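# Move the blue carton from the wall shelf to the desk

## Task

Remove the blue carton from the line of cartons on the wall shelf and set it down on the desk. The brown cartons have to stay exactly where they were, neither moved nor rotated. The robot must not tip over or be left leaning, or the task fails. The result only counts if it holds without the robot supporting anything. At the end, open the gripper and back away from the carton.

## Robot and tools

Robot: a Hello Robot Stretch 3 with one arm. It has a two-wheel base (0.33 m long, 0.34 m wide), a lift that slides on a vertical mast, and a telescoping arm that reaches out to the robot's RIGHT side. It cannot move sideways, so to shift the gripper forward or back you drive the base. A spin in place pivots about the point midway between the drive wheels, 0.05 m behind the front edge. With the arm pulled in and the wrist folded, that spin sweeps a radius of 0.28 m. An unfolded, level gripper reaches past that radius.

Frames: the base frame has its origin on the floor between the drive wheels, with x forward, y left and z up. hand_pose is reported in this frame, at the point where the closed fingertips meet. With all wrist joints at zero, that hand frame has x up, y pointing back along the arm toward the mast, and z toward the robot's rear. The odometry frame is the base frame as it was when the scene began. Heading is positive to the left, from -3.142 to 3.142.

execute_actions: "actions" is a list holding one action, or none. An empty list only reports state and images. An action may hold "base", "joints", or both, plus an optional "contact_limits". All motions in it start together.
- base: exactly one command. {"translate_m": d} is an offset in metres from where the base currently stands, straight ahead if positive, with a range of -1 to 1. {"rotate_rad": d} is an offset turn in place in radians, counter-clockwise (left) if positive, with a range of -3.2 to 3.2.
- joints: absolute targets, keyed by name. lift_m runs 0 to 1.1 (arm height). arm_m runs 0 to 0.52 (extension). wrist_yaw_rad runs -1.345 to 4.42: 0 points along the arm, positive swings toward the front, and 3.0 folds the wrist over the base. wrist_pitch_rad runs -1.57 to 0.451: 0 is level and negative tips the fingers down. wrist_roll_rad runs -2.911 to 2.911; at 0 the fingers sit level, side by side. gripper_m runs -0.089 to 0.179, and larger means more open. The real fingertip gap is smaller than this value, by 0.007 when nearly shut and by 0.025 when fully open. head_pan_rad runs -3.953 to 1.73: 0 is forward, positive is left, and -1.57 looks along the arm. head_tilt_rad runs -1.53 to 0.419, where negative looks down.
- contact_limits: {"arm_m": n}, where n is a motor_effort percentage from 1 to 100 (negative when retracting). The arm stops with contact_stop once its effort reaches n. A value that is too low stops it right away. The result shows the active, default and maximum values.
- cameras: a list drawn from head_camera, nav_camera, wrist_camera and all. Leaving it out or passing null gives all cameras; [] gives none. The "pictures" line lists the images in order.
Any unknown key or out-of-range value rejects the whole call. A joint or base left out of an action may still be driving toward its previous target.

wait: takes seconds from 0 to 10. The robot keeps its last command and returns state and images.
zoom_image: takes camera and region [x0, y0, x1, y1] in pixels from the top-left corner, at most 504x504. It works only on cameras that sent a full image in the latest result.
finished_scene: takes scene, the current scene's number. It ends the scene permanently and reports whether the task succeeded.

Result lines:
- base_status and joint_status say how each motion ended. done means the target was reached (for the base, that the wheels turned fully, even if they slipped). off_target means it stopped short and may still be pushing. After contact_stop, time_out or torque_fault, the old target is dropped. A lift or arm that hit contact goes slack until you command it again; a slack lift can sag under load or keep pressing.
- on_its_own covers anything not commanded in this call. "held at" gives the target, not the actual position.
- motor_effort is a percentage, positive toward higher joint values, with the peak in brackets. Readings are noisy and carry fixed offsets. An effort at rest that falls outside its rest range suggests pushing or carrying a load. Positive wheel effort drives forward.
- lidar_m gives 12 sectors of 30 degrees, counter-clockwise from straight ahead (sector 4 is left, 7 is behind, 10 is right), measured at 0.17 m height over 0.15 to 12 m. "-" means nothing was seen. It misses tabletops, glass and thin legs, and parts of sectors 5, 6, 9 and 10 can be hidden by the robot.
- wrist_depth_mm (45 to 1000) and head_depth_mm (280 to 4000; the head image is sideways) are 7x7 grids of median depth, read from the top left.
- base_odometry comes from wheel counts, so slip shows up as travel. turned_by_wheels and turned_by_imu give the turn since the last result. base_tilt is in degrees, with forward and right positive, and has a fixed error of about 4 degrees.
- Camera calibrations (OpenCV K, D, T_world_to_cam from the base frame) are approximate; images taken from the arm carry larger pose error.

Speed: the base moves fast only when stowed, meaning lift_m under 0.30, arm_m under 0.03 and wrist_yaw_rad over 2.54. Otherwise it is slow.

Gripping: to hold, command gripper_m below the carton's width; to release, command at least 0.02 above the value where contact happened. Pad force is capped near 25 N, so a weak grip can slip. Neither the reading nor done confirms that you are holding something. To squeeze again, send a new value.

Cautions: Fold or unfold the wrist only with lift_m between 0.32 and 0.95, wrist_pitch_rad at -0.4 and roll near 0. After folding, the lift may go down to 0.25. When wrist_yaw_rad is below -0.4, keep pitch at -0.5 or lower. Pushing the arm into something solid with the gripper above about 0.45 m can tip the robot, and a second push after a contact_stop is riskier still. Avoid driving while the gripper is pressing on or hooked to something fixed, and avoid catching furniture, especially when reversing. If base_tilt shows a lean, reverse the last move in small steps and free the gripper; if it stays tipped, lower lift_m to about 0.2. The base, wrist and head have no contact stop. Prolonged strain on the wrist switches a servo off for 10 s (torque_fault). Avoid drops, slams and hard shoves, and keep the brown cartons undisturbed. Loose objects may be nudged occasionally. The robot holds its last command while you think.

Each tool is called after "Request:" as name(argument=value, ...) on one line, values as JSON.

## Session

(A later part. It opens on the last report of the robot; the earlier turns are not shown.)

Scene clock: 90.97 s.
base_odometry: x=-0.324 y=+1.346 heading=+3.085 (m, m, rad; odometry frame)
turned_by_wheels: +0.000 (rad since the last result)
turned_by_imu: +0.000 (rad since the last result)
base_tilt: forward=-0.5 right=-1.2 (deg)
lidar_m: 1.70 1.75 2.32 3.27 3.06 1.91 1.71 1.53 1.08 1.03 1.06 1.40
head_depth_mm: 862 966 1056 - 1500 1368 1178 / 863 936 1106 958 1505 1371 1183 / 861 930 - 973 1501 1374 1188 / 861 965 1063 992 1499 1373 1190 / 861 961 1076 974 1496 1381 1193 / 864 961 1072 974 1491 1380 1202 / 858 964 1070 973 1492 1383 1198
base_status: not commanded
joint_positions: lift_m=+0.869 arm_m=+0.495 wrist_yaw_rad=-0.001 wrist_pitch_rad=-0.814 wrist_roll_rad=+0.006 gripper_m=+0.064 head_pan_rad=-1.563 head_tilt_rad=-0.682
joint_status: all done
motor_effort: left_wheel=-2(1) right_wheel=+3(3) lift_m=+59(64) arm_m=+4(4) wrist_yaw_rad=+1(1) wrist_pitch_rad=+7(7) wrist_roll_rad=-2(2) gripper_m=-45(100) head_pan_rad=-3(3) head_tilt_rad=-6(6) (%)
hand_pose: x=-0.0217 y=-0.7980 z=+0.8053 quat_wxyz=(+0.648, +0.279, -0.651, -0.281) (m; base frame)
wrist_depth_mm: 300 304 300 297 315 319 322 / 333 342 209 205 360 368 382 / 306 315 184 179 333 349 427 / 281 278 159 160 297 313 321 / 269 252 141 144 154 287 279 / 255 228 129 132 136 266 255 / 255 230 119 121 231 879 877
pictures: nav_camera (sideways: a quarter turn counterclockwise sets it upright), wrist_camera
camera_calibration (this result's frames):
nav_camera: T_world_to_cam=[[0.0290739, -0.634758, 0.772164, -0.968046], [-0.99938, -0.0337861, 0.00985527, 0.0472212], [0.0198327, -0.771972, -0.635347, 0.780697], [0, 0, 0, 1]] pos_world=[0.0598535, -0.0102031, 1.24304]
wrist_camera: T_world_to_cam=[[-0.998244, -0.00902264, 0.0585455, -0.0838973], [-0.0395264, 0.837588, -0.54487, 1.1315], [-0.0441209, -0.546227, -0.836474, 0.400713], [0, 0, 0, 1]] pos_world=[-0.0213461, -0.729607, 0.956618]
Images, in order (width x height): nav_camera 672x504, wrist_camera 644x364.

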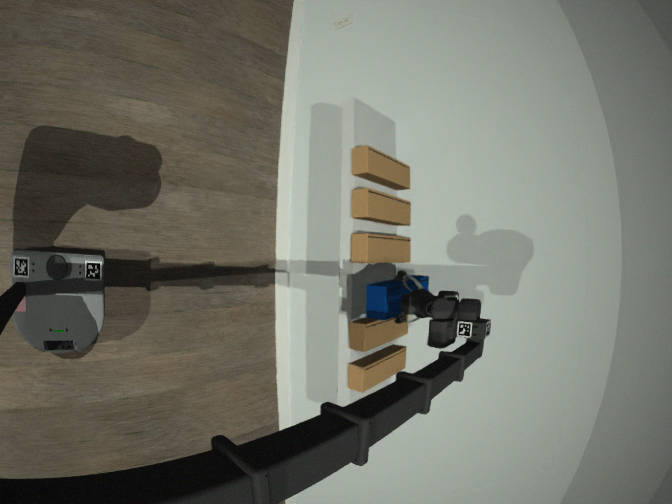

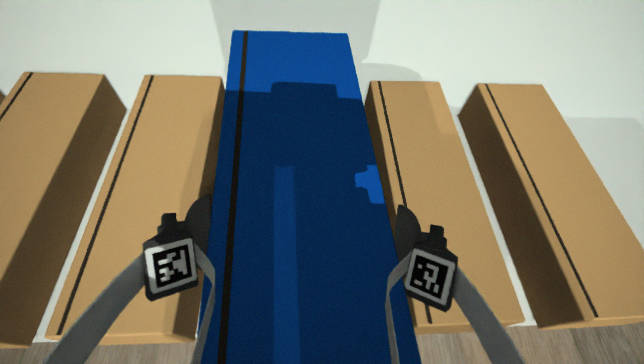

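Request:
execute_actions(actions=[{"joints":{"arm_m":0.0,"head_pan_rad":0,"head_tilt_rad":-0.6}}], cameras=[])

Request:
execute_actions(actions=[{"base":{"rotate_rad":1.58}}], cameras=[])

Request:
execute_actions(actions=[{"base":{"translate_m":1.0}}], cameras=[])

Request:
execute_actions(actions=[{"base":{"translate_m":0.8}}], cameras=["head_camera","wrist_camera"])

Scene clock: 103.23 s.
base_odometry: x=-0.324 y=+1.346 heading=+3.085 (m, m, rad; odometry frame)
turned_by_wheels: +0.000 (rad since the last result)
turned_by_imu: +0.001 (rad since the last result)
base_tilt: forward=-0.5 right=-1.3 (deg)
lidar_m: 1.70 1.74 2.31 3.26 3.02 1.91 1.71 1.52 1.08 1.03 1.06 1.40
head_depth_mm: 1438 1584 1771 1976 1738 1437 1226 / 1427 1589 1774 1985 1751 1438 1230 / 1422 1576 1766 1992 1761 1445 1229 / 1431 1577 1771 2012 1753 1453 1237 / 1422 1572 1756 1996 1761 1450 1235 / 1417 1563 1751 1988 1762 1454 1240 / 1410 1556 1752 1985 1769 1453 1243
base_status: not commanded
joint_positions: lift_m=+0.869 arm_m=+0.000 wrist_yaw_rad=-0.001 wrist_pitch_rad=-0.814 wrist_roll_rad=+0.005 gripper_m=+0.064 head_pan_rad=-0.007 head_tilt_rad=-0.606
joint_status: all done
motor_effort: left_wheel=-2(2) right_wheel=+3(3) lift_m=+59(59) arm_m=-3(4) wrist_yaw_rad=+0(0) wrist_pitch_rad=+7(7) wrist_roll_rad=-1(2) gripper_m=-46(46) head_pan_rad=+3(35) head_tilt_rad=+4(18) (%)
hand_pose: x=-0.0217 y=-0.3038 z=+0.8052 quat_wxyz=(+0.648, +0.279, -0.651, -0.281) (m; base frame)
wrist_depth_mm: 539 540 540 542 568 584 859 / 929 944 209 205 974 - - / - - 183 180 - - - / - - 159 160 - - - / 970 986 141 144 154 - - / 890 928 129 131 136 985 997 / 830 844 119 120 851 913 909
pictures: none
No camera images: the call's "cameras" was empty. Leave "cameras" out to get every camera's image.

Scene clock: 106.73 s.
base_odometry: x=-0.324 y=+1.346 heading=-1.619 (m, m, rad; odometry frame)
turned_by_wheels: +1.580 (rad since the last result)
turned_by_imu: +1.554 (rad since the last result)
base_tilt: forward=-0.5 right=-1.3 (deg)
lidar_m: 3.28 3.04 1.91 1.71 1.52 1.08 1.03 1.05 1.41 1.70 1.74 2.32
head_depth_mm: 3233 3503 3008 2208 1739 1437 1226 / 3162 3505 3014 2214 1752 1439 1232 / 3182 3521 3066 2222 1750 1447 1233 / 3168 3499 3090 2221 1754 1447 1235 / 3153 3456 3059 2237 1767 1460 1239 / 3156 3479 3085 2243 1774 1454 1239 / 3170 3472 3107 2258 1780 1458 1238
base_status: done
joint_positions: lift_m=+0.869 arm_m=+0.000 wrist_yaw_rad=-0.001 wrist_pitch_rad=-0.814 wrist_roll_rad=+0.005 gripper_m=+0.064 head_pan_rad=-0.007 head_tilt_rad=-0.606
joint_status: not commanded
motor_effort: left_wheel=-1(7) right_wheel=+4(8) lift_m=+59(60) arm_m=-3(3) wrist_yaw_rad=+0(1) wrist_pitch_rad=+7(7) wrist_roll_rad=-2(2) gripper_m=-46(46) head_pan_rad=+2(3) head_tilt_rad=+4(4) (%)
hand_pose: x=-0.0217 y=-0.3038 z=+0.8052 quat_wxyz=(+0.648, +0.279, -0.651, -0.281) (m; base frame)
wrist_depth_mm: - - - - - - - / - - 209 206 - - - / - - 183 179 - - - / - - 159 160 - - - / 967 - 141 144 155 - - / 909 896 129 132 136 992 973 / 829 843 119 121 849 884 910
pictures: none
No camera images: the call's "cameras" was empty. Leave "cameras" out to get every camera's image.

Scene clock: 118.20 s.
base_odometry: x=-0.372 y=+0.348 heading=-1.619 (m, m, rad; odometry frame)
turned_by_wheels: +0.000 (rad since the last result)
turned_by_imu: +0.000 (rad since the last result)
base_tilt: forward=-0.5 right=-1.2 (deg)
lidar_m: 2.30 2.43 1.77 1.69 2.13 2.12 2.02 2.08 1.74 1.66 1.70 2.25
head_depth_mm: 2335 2581 2796 2198 1742 1443 1225 / 2331 2466 2801 2213 1735 1438 1227 / 2317 2344 2743 2223 1747 1446 1232 / 2300 2375 2778 2219 1744 1444 1232 / 2302 2382 2783 2255 1767 1454 1232 / 2321 2393 2785 2260 1780 1453 1232 / 2305 2416 2720 2252 1775 1461 1245
base_status: done
joint_positions: lift_m=+0.869 arm_m=+0.000 wrist_yaw_rad=-0.001 wrist_pitch_rad=-0.814 wrist_roll_rad=+0.005 gripper_m=+0.064 head_pan_rad=-0.007 head_tilt_rad=-0.606
joint_status: not commanded
motor_effort: left_wheel=-2(5) right_wheel=+3(9) lift_m=+59(59) arm_m=-3(3) wrist_yaw_rad=+1(1) wrist_pitch_rad=+7(7) wrist_roll_rad=-2(2) gripper_m=-46(45) head_pan_rad=+3(2) head_tilt_rad=+4(4) (%)
hand_pose: x=-0.0217 y=-0.3038 z=+0.8052 quat_wxyz=(+0.648, +0.279, -0.651, -0.281) (m; base frame)
wrist_depth_mm: - - - - - - - / - - 209 205 - - - / - - 184 180 - - - / - - 159 160 - - - / 981 992 141 144 155 - - / 902 894 129 132 136 983 - / 830 843 119 121 854 912 929
pictures: none
No camera images: the call's "cameras" was empty. Leave "cameras" out to get every camera's image.

Scene clock: 127.67 s.
base_odometry: x=-0.411 y=-0.451 heading=-1.619 (m, m, rad; odometry frame)
turned_by_wheels: +0.000 (rad since the last result)
turned_by_imu: +0.000 (rad since the last result)
base_tilt: forward=-0.7 right=-1.2 (deg)
lidar_m: 1.51 1.72 2.24 1.72 2.18 2.91 2.82 2.42 1.71 1.63 1.64 2.03
head_depth_mm: 1645 1825 1599 2187 1736 1432 1225 / 1639 1800 1429 2065 1713 1439 1228 / 1634 1775 1427 2175 1760 1445 1229 / 1629 1778 1363 2167 1750 1447 1238 / 1634 1778 1373 2169 1763 1454 1235 / 1632 1776 1381 2168 1771 1455 1243 / 1629 1768 1377 2171 1774 1459 1241
base_status: done
joint_positions: lift_m=+0.869 arm_m=+0.000 wrist_yaw_rad=-0.001 wrist_pitch_rad=-0.814 wrist_roll_rad=+0.005 gripper_m=+0.064 head_pan_rad=-0.007 head_tilt_rad=-0.606
joint_status: not commanded
motor_effort: left_wheel=-2(5) right_wheel=+3(8) lift_m=+60(59) arm_m=-3(3) wrist_yaw_rad=+0(0) wrist_pitch_rad=+7(7) wrist_roll_rad=-2(1) gripper_m=-46(46) head_pan_rad=+1(3) head_tilt_rad=+4(3) (%)
hand_pose: x=-0.0217 y=-0.3038 z=+0.8052 quat_wxyz=(+0.648, +0.279, -0.651, -0.281) (m; base frame)
wrist_depth_mm: - - - - - - - / - - 209 205 - - - / - - 183 179 - - - / - - 159 160 - - - / 962 991 141 145 155 - - / 895 928 129 132 136 966 - / 819 850 119 121 858 919 898
pictures: head_camera (sideways: a quarter turn clockwise sets it upright), wrist_camera
camera_calibration (this result's frames):
head_camera: T_world_to_cam=[[-0.564758, 0.0139513, -0.825138, 1.09997], [-0.0127352, 0.999591, 0.0256174, -0.0292495], [0.825158, 0.024976, -0.564349, 0.683802], [0, 0, 0, 1]] pos_world=[0.0566002, -0.00318715, 1.29428]
wrist_camera: T_world_to_cam=[[-0.998213, -0.00990888, 0.0589217, -0.0799334], [-0.0404487, 0.837883, -0.544349, 0.717156], [-0.0439756, -0.54576, -0.836787, 0.670984], [0, 0, 0, 1]] pos_world=[-0.0212756, -0.235488, 0.956564]
Images, in order (width x height): head_camera 896x504, wrist_camera 644x364.

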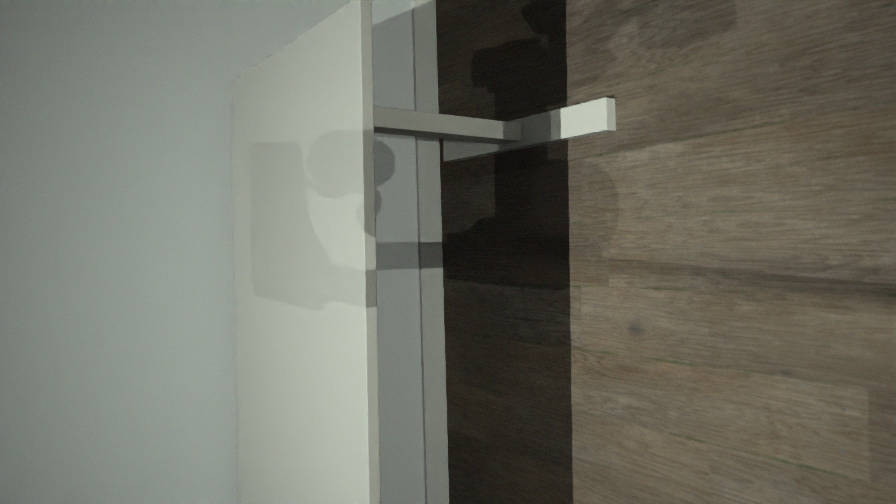

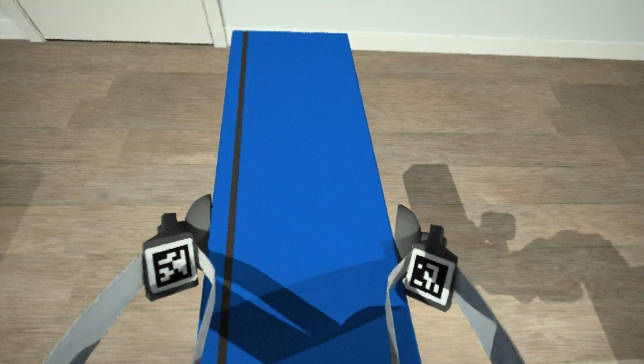

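Request:
execute_actions(actions=[{"base":{"translate_m":0.5}}], cameras=[])

Request:
execute_actions(actions=[{"base":{"rotate_rad":1.58},"joints":{"head_pan_rad":-1.57,"head_tilt_rad":-0.7}}], cameras=[])

Request:
execute_actions(actions=[{"base":{"translate_m":-0.2},"joints":{"arm_m":0.5}}], cameras=["head_camera","nav_camera"])

Scene clock: 140.20 s.
base_odometry: x=-0.435 y=-0.951 heading=-1.619 (m, m, rad; odometry frame)
turned_by_wheels: +0.000 (rad since the last result)
turned_by_imu: +0.001 (rad since the last result)
base_tilt: forward=-0.5 right=-1.3 (deg)
lidar_m: 1.02 1.34 1.36 2.15 2.18 2.60 3.30 2.39 1.69 1.59 1.63 1.02
head_depth_mm: 1213 1344 1422 988 1598 1445 1226 / 1211 1330 1345 983 1329 1408 1234 / 1208 1338 1356 991 1606 1440 1229 / 1206 1331 1362 990 1614 1450 1233 / 1204 1335 1371 1000 1618 1453 1237 / 1200 1334 1376 1003 869 1452 1237 / 1202 1326 1390 1002 866 1455 1242
base_status: done
joint_positions: lift_m=+0.869 arm_m=+0.000 wrist_yaw_rad=-0.001 wrist_pitch_rad=-0.814 wrist_roll_rad=+0.005 gripper_m=+0.064 head_pan_rad=-0.007 head_tilt_rad=-0.606
joint_status: not commanded
motor_effort: left_wheel=-1(5) right_wheel=+2(9) lift_m=+59(59) arm_m=-3(3) wrist_yaw_rad=+1(0) wrist_pitch_rad=+7(7) wrist_roll_rad=-2(2) gripper_m=-46(45) head_pan_rad=+3(3) head_tilt_rad=+4(3) (%)
hand_pose: x=-0.0217 y=-0.3038 z=+0.8052 quat_wxyz=(+0.648, +0.279, -0.651, -0.281) (m; base frame)
wrist_depth_mm: - - - - - - - / - - 209 206 - - - / - - 183 179 - - - / - - 159 161 - - - / 978 971 141 145 154 - - / 874 908 129 131 136 988 997 / 831 834 119 121 851 896 904
pictures: none
No camera images: the call's "cameras" was empty. Leave "cameras" out to get every camera's image.

Scene clock: 143.77 s.
base_odometry: x=-0.435 y=-0.951 heading=-0.039 (m, m, rad; odometry frame)
turned_by_wheels: +1.580 (rad since the last result)
turned_by_imu: +1.554 (rad since the last result)
base_tilt: forward=-0.5 right=-1.2 (deg)
lidar_m: 2.15 1.87 2.61 3.31 2.37 1.69 1.58 1.64 1.02 1.03 1.34 1.36
head_depth_mm: 1224 1352 1125 876 1607 - - / 1223 1361 1128 873 1506 1425 - / 1227 1367 1143 879 605 - - / 1224 1374 1147 880 1542 1283 1165 / 1226 1369 1151 887 1633 1381 1186 / 1228 1364 1150 891 1640 1384 1195 / 1225 1371 1165 892 1639 1385 1199
base_status: done
joint_positions: lift_m=+0.869 arm_m=+0.000 wrist_yaw_rad=-0.001 wrist_pitch_rad=-0.814 wrist_roll_rad=+0.005 gripper_m=+0.064 head_pan_rad=-1.563 head_tilt_rad=-0.691
joint_status: all done
motor_effort: left_wheel=-1(7) right_wheel=+3(9) lift_m=+59(59) arm_m=-3(3) wrist_yaw_rad=+0(1) wrist_pitch_rad=+7(7) wrist_roll_rad=-2(2) gripper_m=-45(45) head_pan_rad=-4(36) head_tilt_rad=-6(21) (%)
hand_pose: x=-0.0217 y=-0.3038 z=+0.8052 quat_wxyz=(+0.648, +0.279, -0.651, -0.281) (m; base frame)
wrist_depth_mm: 410 412 416 418 443 446 - / - - 209 205 - - - / - - 184 179 - - - / - - 159 160 - - - / 974 991 141 144 155 - - / 887 889 129 132 136 974 980 / 817 829 119 121 840 889 906
pictures: none
No camera images: the call's "cameras" was empty. Leave "cameras" out to get every camera's image.

Scene clock: 148.63 s.
base_odometry: x=-0.635 y=-0.943 heading=-0.039 (m, m, rad; odometry frame)
turned_by_wheels: +0.000 (rad since the last result)
turned_by_imu: +0.001 (rad since the last result)
base_tilt: forward=-0.5 right=-1.2 (deg)
lidar_m: 2.35 2.05 2.75 3.29 2.08 1.48 1.39 1.43 1.52 0.98 1.49 1.48
head_depth_mm: 1227 1375 1514 - 1588 1356 1175 / 1230 1350 1068 873 1608 1365 1179 / 1230 1335 - 826 1539 1336 1185 / 1230 1382 1123 856 1631 1368 1190 / 1232 1381 1145 889 1629 1367 1188 / 1229 1380 1153 889 1648 1376 1195 / 1232 1375 1157 893 1640 1385 1197
base_status: done
joint_positions: lift_m=+0.869 arm_m=+0.500 wrist_yaw_rad=-0.001 wrist_pitch_rad=-0.814 wrist_roll_rad=+0.005 gripper_m=+0.064 head_pan_rad=-1.563 head_tilt_rad=-0.691
joint_status: all done
motor_effort: left_wheel=-1(8) right_wheel=+3(5) lift_m=+59(59) arm_m=+4(3) wrist_yaw_rad=+1(0) wrist_pitch_rad=+7(7) wrist_roll_rad=-2(2) gripper_m=-46(46) head_pan_rad=-3(4) head_tilt_rad=-6(6) (%)
hand_pose: x=-0.0217 y=-0.8028 z=+0.8052 quat_wxyz=(+0.648, +0.279, -0.651, -0.281) (m; base frame)
wrist_depth_mm: 372 383 396 410 422 760 775 / 329 337 209 206 368 867 920 / 295 299 183 179 322 - - / 265 270 160 160 287 300 - / 241 247 141 144 155 266 - / 222 223 129 132 136 244 992 / 207 207 119 121 212 223 891
pictures: head_camera (sideways: a quarter turn clockwise sets it upright), nav_camera (sideways: a quarter turn counterclockwise sets it upright)
camera_calibration (this result's frames):
head_camera: T_world_to_cam=[[0.00510781, 0.633354, -0.773846, 1.02963], [0.999312, 0.0251967, 0.0272182, -0.0375041], [0.0367371, -0.773452, -0.632789, 0.777646], [0, 0, 0, 1]] pos_world=[0.00365071, -0.0497018, 1.28988]
nav_camera: T_world_to_cam=[[0.0291003, -0.642204, 0.765981, -0.959987], [-0.999381, -0.0338324, 0.00960209, 0.0475509], [0.0197485, -0.765787, -0.642791, 0.790381], [0, 0, 0, 1]] pos_world=[0.0598486, -0.00963538, 1.24293]
Images, in order (width x height): head_camera 896x504, nav_camera 672x504.

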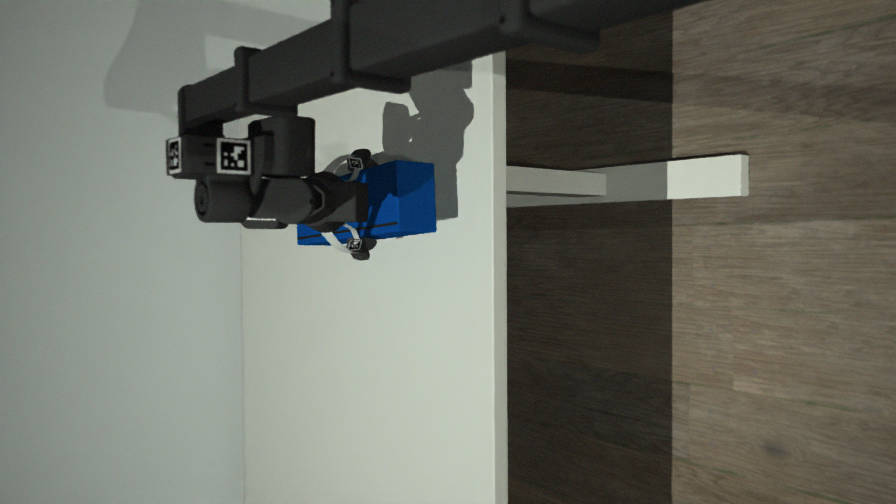

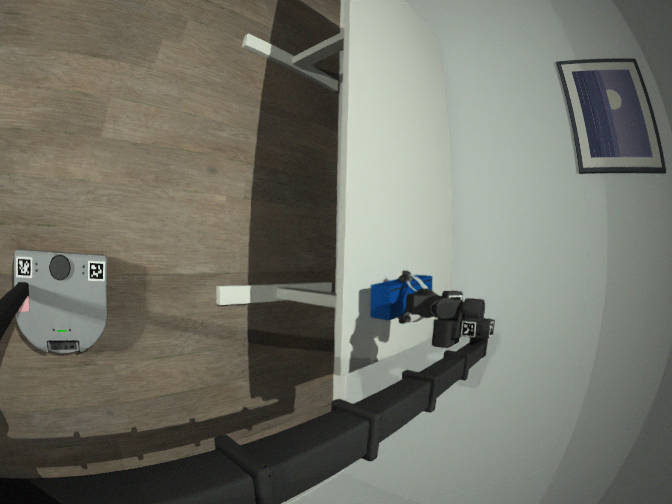

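Request:
execute_actions(actions=[{"base":{"translate_m":0.45},"joints":{"arm_m":0.46}}], cameras=[])

Request:
execute_actions(actions=[{"joints":{"lift_m":0.835}}], cameras=["head_camera"])

Scene clock: 163.37 s.
base_odometry: x=-0.185 y=-0.961 heading=-0.039 (m, m, rad; odometry frame)
turned_by_wheels: +0.000 (rad since the last result)
turned_by_imu: -0.001 (rad since the last result)
base_tilt: forward=-0.6 right=-1.2 (deg)
lidar_m: 1.90 1.64 2.45 3.31 2.75 1.95 1.83 1.88 1.11 1.43 1.17 1.95
head_depth_mm: 1221 1347 1223 - 1613 1359 1174 / 1223 1329 1045 874 1604 1366 1181 / 1221 1323 - 813 1618 1364 1179 / 1218 1361 1142 853 1617 1374 1184 / 1220 1361 1152 883 1629 1380 1190 / 1219 1361 1152 889 1628 1376 1191 / 1210 1363 1157 894 1641 1384 1194
base_status: done
joint_positions: lift_m=+0.869 arm_m=+0.460 wrist_yaw_rad=-0.001 wrist_pitch_rad=-0.814 wrist_roll_rad=+0.005 gripper_m=+0.064 head_pan_rad=-1.563 head_tilt_rad=-0.691
joint_status: all done
motor_effort: left_wheel=-1(4) right_wheel=+2(11) lift_m=+59(59) arm_m=-3(5) wrist_yaw_rad=+0(1) wrist_pitch_rad=+7(7) wrist_roll_rad=-2(1) gripper_m=-45(46) head_pan_rad=-3(3) head_tilt_rad=-6(6) (%)
hand_pose: x=-0.0217 y=-0.7637 z=+0.8052 quat_wxyz=(+0.648, +0.279, -0.651, -0.281) (m; base frame)
wrist_depth_mm: 376 385 397 409 421 442 451 / 329 335 208 205 367 376 388 / 293 301 183 180 322 331 339 / 265 270 159 160 287 294 303 / 241 246 141 145 154 265 272 / 223 223 129 131 136 244 248 / 207 207 119 121 212 223 226
pictures: none
No camera images: the call's "cameras" was empty. Leave "cameras" out to get every camera's image.

Scene clock: 164.50 s.
base_odometry: x=-0.185 y=-0.961 heading=-0.039 (m, m, rad; odometry frame)
turned_by_wheels: +0.000 (rad since the last result)
turned_by_imu: +0.000 (rad since the last result)
base_tilt: forward=-0.5 right=-1.3 (deg)
lidar_m: 1.90 1.65 2.45 3.31 2.74 1.95 1.83 1.89 1.11 1.43 1.18 1.96
head_depth_mm: 1218 1347 1174 - - 1329 1180 / 1220 1357 - 876 1613 1365 1188 / 1215 1363 - 814 1623 1368 1191 / 1211 1368 1141 852 1633 1376 1179 / 1209 1357 1146 887 1623 1374 1187 / 1216 1362 1150 889 1633 1371 1194 / 1221 1364 1161 891 1637 1375 1199
base_status: not commanded
joint_positions: lift_m=+0.836 arm_m=+0.460 wrist_yaw_rad=-0.001 wrist_pitch_rad=-0.814 wrist_roll_rad=+0.005 gripper_m=+0.064 head_pan_rad=-1.563 head_tilt_rad=-0.691
joint_status: all done
motor_effort: left_wheel=-1(2) right_wheel=+3(2) lift_m=+22(56) arm_m=-3(3) wrist_yaw_rad=+0(0) wrist_pitch_rad=+7(7) wrist_roll_rad=-2(2) gripper_m=-46(45) head_pan_rad=-4(4) head_tilt_rad=-6(6) (%)
hand_pose: x=-0.0217 y=-0.7637 z=+0.7714 quat_wxyz=(+0.648, +0.279, -0.651, -0.281) (m; base frame)
wrist_depth_mm: 321 331 341 351 361 376 386 / 282 291 208 205 314 323 334 / 252 258 183 179 276 283 291 / 228 232 159 161 246 253 258 / 207 211 141 144 155 228 234 / 191 192 129 131 136 209 213 / - 178 119 121 183 192 195
pictures: head_camera (sideways: a quarter turn clockwise sets it upright)
camera_calibration (this result's frames):
head_camera: T_world_to_cam=[[0.00510781, 0.633354, -0.773845, 1.02963], [0.999312, 0.0251967, 0.0272182, -0.0375041], [0.0367371, -0.773452, -0.632789, 0.777646], [0, 0, 0, 1]] pos_world=[0.00365071, -0.0497018, 1.28988]
Images, in order (width x height): head_camera 896x504.

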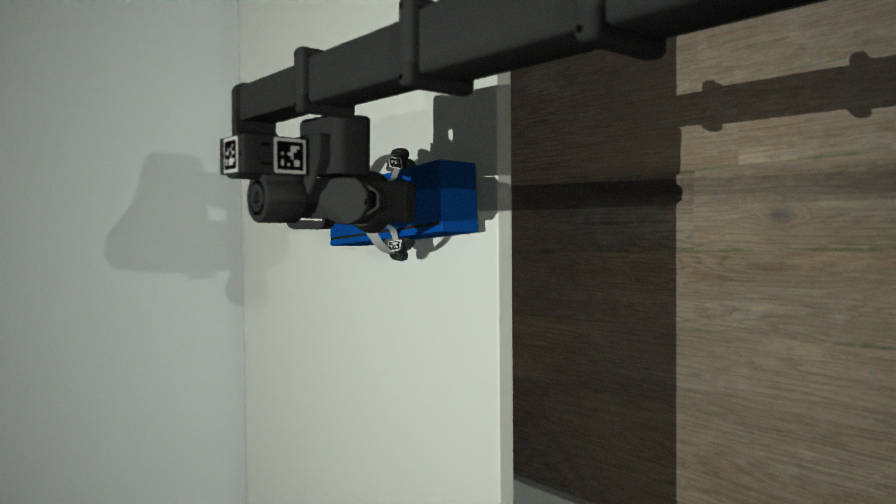

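Request:
execute_actions(actions=[{"joints":{"arm_m":0.51}}], cameras=[])

Request:
execute_actions(actions=[{"joints":{"lift_m":0.82}}], cameras=["head_camera"])

Scene clock: 169.73 s.
base_odometry: x=-0.185 y=-0.961 heading=-0.039 (m, m, rad; odometry frame)
turned_by_wheels: +0.000 (rad since the last result)
turned_by_imu: +0.001 (rad since the last result)
base_tilt: forward=-0.6 right=-1.1 (deg)
lidar_m: 1.90 1.64 2.45 3.31 2.74 1.95 1.84 1.88 1.11 1.43 1.18 1.96
head_depth_mm: 1221 1352 1175 - - 1332 1180 / 1219 1341 1045 848 1611 1356 1181 / 1219 1341 - 831 1625 1370 1177 / 1215 1365 1139 854 1622 1372 1187 / 1216 1361 1146 888 1628 1373 1189 / 1217 1363 1154 889 1623 1370 1191 / 1215 1367 1160 892 1640 1379 1189
base_status: not commanded
joint_positions: lift_m=+0.836 arm_m=+0.510 wrist_yaw_rad=-0.001 wrist_pitch_rad=-0.814 wrist_roll_rad=+0.005 gripper_m=+0.064 head_pan_rad=-1.563 head_tilt_rad=-0.691
joint_status: all done
motor_effort: left_wheel=-1(1) right_wheel=+3(3) lift_m=+22(22) arm_m=+4(4) wrist_yaw_rad=+0(1) wrist_pitch_rad=+7(7) wrist_roll_rad=-2(1) gripper_m=-45(45) head_pan_rad=-3(4) head_tilt_rad=-6(6) (%)
hand_pose: x=-0.0217 y=-0.8128 z=+0.7714 quat_wxyz=(+0.648, +0.279, -0.651, -0.281) (m; base frame)
wrist_depth_mm: 322 329 341 349 362 375 390 / 284 290 210 205 314 321 332 / 254 257 183 179 277 283 293 / 227 231 159 160 246 253 259 / 208 212 141 144 155 228 232 / 191 191 129 131 136 210 212 / - 177 119 121 182 191 194
pictures: none
No camera images: the call's "cameras" was empty. Leave "cameras" out to get every camera's image.

Scene clock: 170.60 s.
base_odometry: x=-0.185 y=-0.961 heading=-0.039 (m, m, rad; odometry frame)
turned_by_wheels: +0.000 (rad since the last result)
turned_by_imu: +0.000 (rad since the last result)
base_tilt: forward=-0.6 right=-1.3 (deg)
lidar_m: 1.90 1.65 2.45 3.30 2.74 1.95 1.83 1.89 1.11 1.43 1.18 1.95
head_depth_mm: 1218 1351 1148 - - 1333 1167 / 1222 1341 - 862 1611 1363 1181 / 1218 1340 - 848 1619 1365 1177 / 1219 1361 1145 855 1619 1378 1190 / 1215 1366 1145 885 1625 1376 1191 / 1216 1365 1154 890 1629 1383 1194 / 1210 1360 1157 896 1645 1385 1192
base_status: not commanded
joint_positions: lift_m=+0.821 arm_m=+0.510 wrist_yaw_rad=-0.001 wrist_pitch_rad=-0.807 wrist_roll_rad=+0.003 gripper_m=+0.064 head_pan_rad=-1.563 head_tilt_rad=-0.691
joint_status: all done
motor_effort: left_wheel=-1(2) right_wheel=+2(2) lift_m=+18(23) arm_m=+4(4) wrist_yaw_rad=+1(1) wrist_pitch_rad=+3(7) wrist_roll_rad=-1(2) gripper_m=-45(45) head_pan_rad=-4(3) head_tilt_rad=-6(6) (%)
hand_pose: x=-0.0217 y=-0.8143 z=+0.7577 quat_wxyz=(+0.649, +0.277, -0.651, -0.279) (m; base frame)
wrist_depth_mm: 304 312 321 332 343 356 370 / 267 272 206 203 297 304 314 / 236 242 182 178 260 267 274 / 214 217 159 159 231 238 244 / 194 199 141 144 152 214 219 / 178 179 129 131 135 196 198 / - 167 120 121 170 179 181
pictures: head_camera (sideways: a quarter turn clockwise sets it upright)
camera_calibration (this result's frames):
head_camera: T_world_to_cam=[[0.00510766, 0.633354, -0.773846, 1.02963], [0.999312, 0.0251969, 0.0272182, -0.0375041], [0.0367373, -0.773452, -0.632789, 0.777646], [0, 0, 0, 1]] pos_world=[0.00365072, -0.0497018, 1.28988]
Images, in order (width x height): head_camera 896x504.

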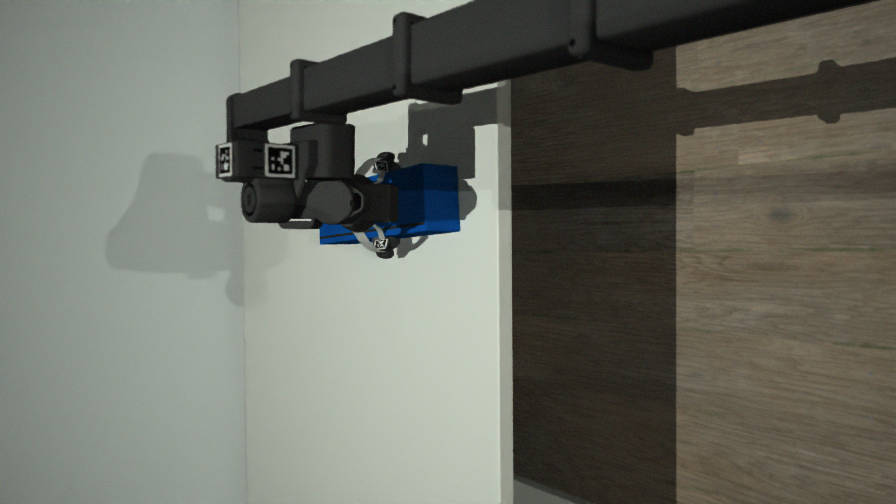

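Touching down (pitch effort dropped). Release.

Request:
execute_actions(actions=[{"joints":{"gripper_m":0.12}}], cameras=[])

Request:
execute_actions(actions=[{"joints":{"lift_m":0.93,"gripper_m":0.121}}], cameras=[])

Request:
execute_actions(actions=[{"joints":{"arm_m":0.0}}], cameras=["head_camera"])

Scene clock: 176.77 s.
base_odometry: x=-0.185 y=-0.961 heading=-0.039 (m, m, rad; odometry frame)
turned_by_wheels: +0.000 (rad since the last result)
turned_by_imu: +0.001 (rad since the last result)
base_tilt: forward=-0.6 right=-1.1 (deg)
lidar_m: 1.90 1.64 2.45 3.29 2.75 1.95 1.83 1.89 1.11 1.43 1.18 1.96
head_depth_mm: 1220 1340 1149 - - 1328 1167 / 1217 1342 - 863 1610 1362 1184 / 1219 1341 - 848 1618 1363 1178 / 1222 1364 1148 854 1631 1368 1189 / 1214 1359 1148 886 1628 1374 1190 / 1212 1366 1150 888 1631 1379 1188 / 1217 1359 1157 892 1630 1385 1197
base_status: not commanded
joint_positions: lift_m=+0.821 arm_m=+0.510 wrist_yaw_rad=+0.000 wrist_pitch_rad=-0.809 wrist_roll_rad=+0.003 gripper_m=+0.115 head_pan_rad=-1.563 head_tilt_rad=-0.691
joint_status: gripper_m off_target (ended at +0.115, target +0.120)
motor_effort: left_wheel=+0(1) right_wheel=+2(2) lift_m=+21(21) arm_m=+4(4) wrist_yaw_rad=+0(0) wrist_pitch_rad=+5(4) wrist_roll_rad=-1(1) gripper_m=+100(100) head_pan_rad=-3(3) head_tilt_rad=-6(6) (%)
hand_pose: x=-0.0216 y=-0.8139 z=+0.7573 quat_wxyz=(+0.649, +0.278, -0.651, -0.279) (m; base frame)
wrist_depth_mm: 302 310 318 328 341 352 367 / 264 270 206 200 293 303 314 / 236 240 181 177 258 265 274 / 211 217 159 158 231 237 241 / 193 198 143 144 151 213 217 / 178 175 129 131 135 196 198 / - 167 119 121 126 177 181
pictures: none
No camera images: the call's "cameras" was empty. Leave "cameras" out to get every camera's image.

Scene clock: 178.60 s.
base_odometry: x=-0.185 y=-0.961 heading=-0.039 (m, m, rad; odometry frame)
turned_by_wheels: +0.000 (rad since the last result)
turned_by_imu: +0.000 (rad since the last result)
base_tilt: forward=-0.6 right=-1.2 (deg)
lidar_m: 1.90 1.64 2.45 3.32 2.75 1.95 1.84 1.89 1.11 1.43 1.18 1.95
head_depth_mm: 1222 1319 - 870 1614 1359 1176 / 1197 - 1130 876 1611 1360 1178 / 1217 - 1023 849 1617 1365 1184 / 1215 1360 1095 857 1623 1373 1186 / 1217 1360 1147 885 1625 1382 1187 / 1215 1359 1156 889 1635 1379 1195 / 1217 1355 1154 895 1640 1381 1196
base_status: not commanded
joint_positions: lift_m=+0.929 arm_m=+0.510 wrist_yaw_rad=+0.000 wrist_pitch_rad=-0.810 wrist_roll_rad=+0.003 gripper_m=+0.121 head_pan_rad=-1.563 head_tilt_rad=-0.691
joint_status: all done
motor_effort: left_wheel=+0(2) right_wheel=+2(3) lift_m=+59(62) arm_m=+4(4) wrist_yaw_rad=+0(1) wrist_pitch_rad=+5(5) wrist_roll_rad=-1(1) gripper_m=+1(100) head_pan_rad=-3(4) head_tilt_rad=-6(6) (%)
hand_pose: x=-0.0216 y=-0.8138 z=+0.8659 quat_wxyz=(+0.649, +0.278, -0.651, -0.279) (m; base frame)
wrist_depth_mm: 472 480 502 517 536 554 573 / 413 426 437 448 463 477 493 / 364 379 383 390 404 413 431 / 334 339 339 292 363 370 380 / 305 312 308 263 330 338 340 / 279 276 281 238 296 308 310 / 258 260 257 218 274 277 283
pictures: none
No camera images: the call's "cameras" was empty. Leave "cameras" out to get every camera's image.

Scene clock: 183.53 s.
base_odometry: x=-0.185 y=-0.961 heading=-0.039 (m, m, rad; odometry frame)
turned_by_wheels: +0.000 (rad since the last result)
turned_by_imu: +0.001 (rad since the last result)
base_tilt: forward=-0.7 right=-1.2 (deg)
lidar_m: 1.90 1.65 2.45 3.31 2.75 1.95 1.84 1.89 1.11 1.43 1.18 1.95
head_depth_mm: 1220 1347 1127 871 - - - / 1222 1356 1132 876 1667 - - / 1218 1358 1137 850 1712 - - / 1217 1366 1143 856 1671 1373 1187 / 1223 1357 1153 887 1640 1357 1191 / 1212 1362 1152 890 1619 1379 1193 / 1213 1361 1158 893 1626 1386 1190
base_status: not commanded
joint_positions: lift_m=+0.929 arm_m=+0.000 wrist_yaw_rad=+0.000 wrist_pitch_rad=-0.810 wrist_roll_rad=+0.003 gripper_m=+0.121 head_pan_rad=-1.563 head_tilt_rad=-0.691
joint_status: all done
motor_effort: left_wheel=-1(1) right_wheel=+2(2) lift_m=+59(59) arm_m=-3(4) wrist_yaw_rad=+0(0) wrist_pitch_rad=+5(5) wrist_roll_rad=-1(1) gripper_m=+0(1) head_pan_rad=-4(3) head_tilt_rad=-6(6) (%)
hand_pose: x=-0.0216 y=-0.3046 z=+0.8658 quat_wxyz=(+0.649, +0.278, -0.651, -0.280) (m; base frame)
wrist_depth_mm: 471 492 507 497 539 557 580 / 931 - - 480 491 504 509 / - - - - - - - / - - - - - - - / - - - - - - - / 960 942 987 - - - - / 875 887 913 911 924 949 969
pictures: head_camera (sideways: a quarter turn clockwise sets it upright)
camera_calibration (this result's frames):
head_camera: T_world_to_cam=[[0.00510796, 0.633364, -0.773837, 1.02962], [0.999312, 0.025196, 0.0272184, -0.0375044], [0.0367367, -0.773444, -0.632799, 0.777659], [0, 0, 0, 1]] pos_world=[0.00365069, -0.0497016, 1.28988]
Images, in order (width x height): head_camera 896x504.

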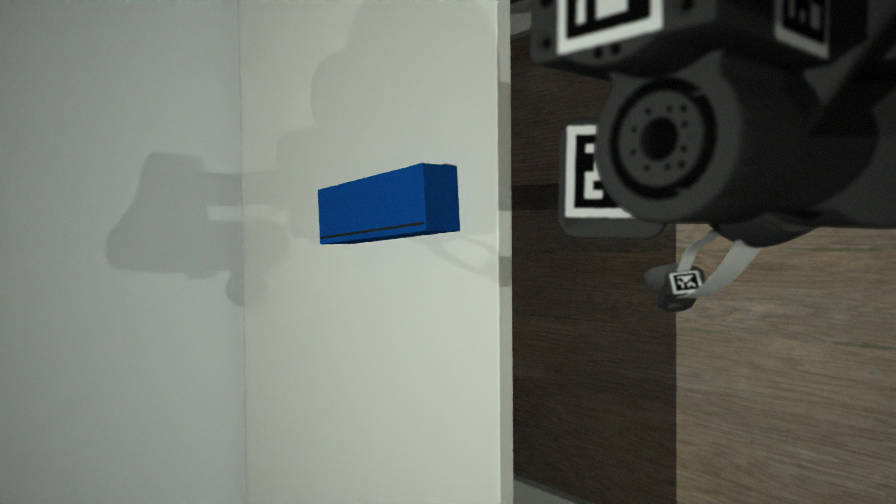

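Request:
finished_scene(scene=2)

The scene is finished: the task was done.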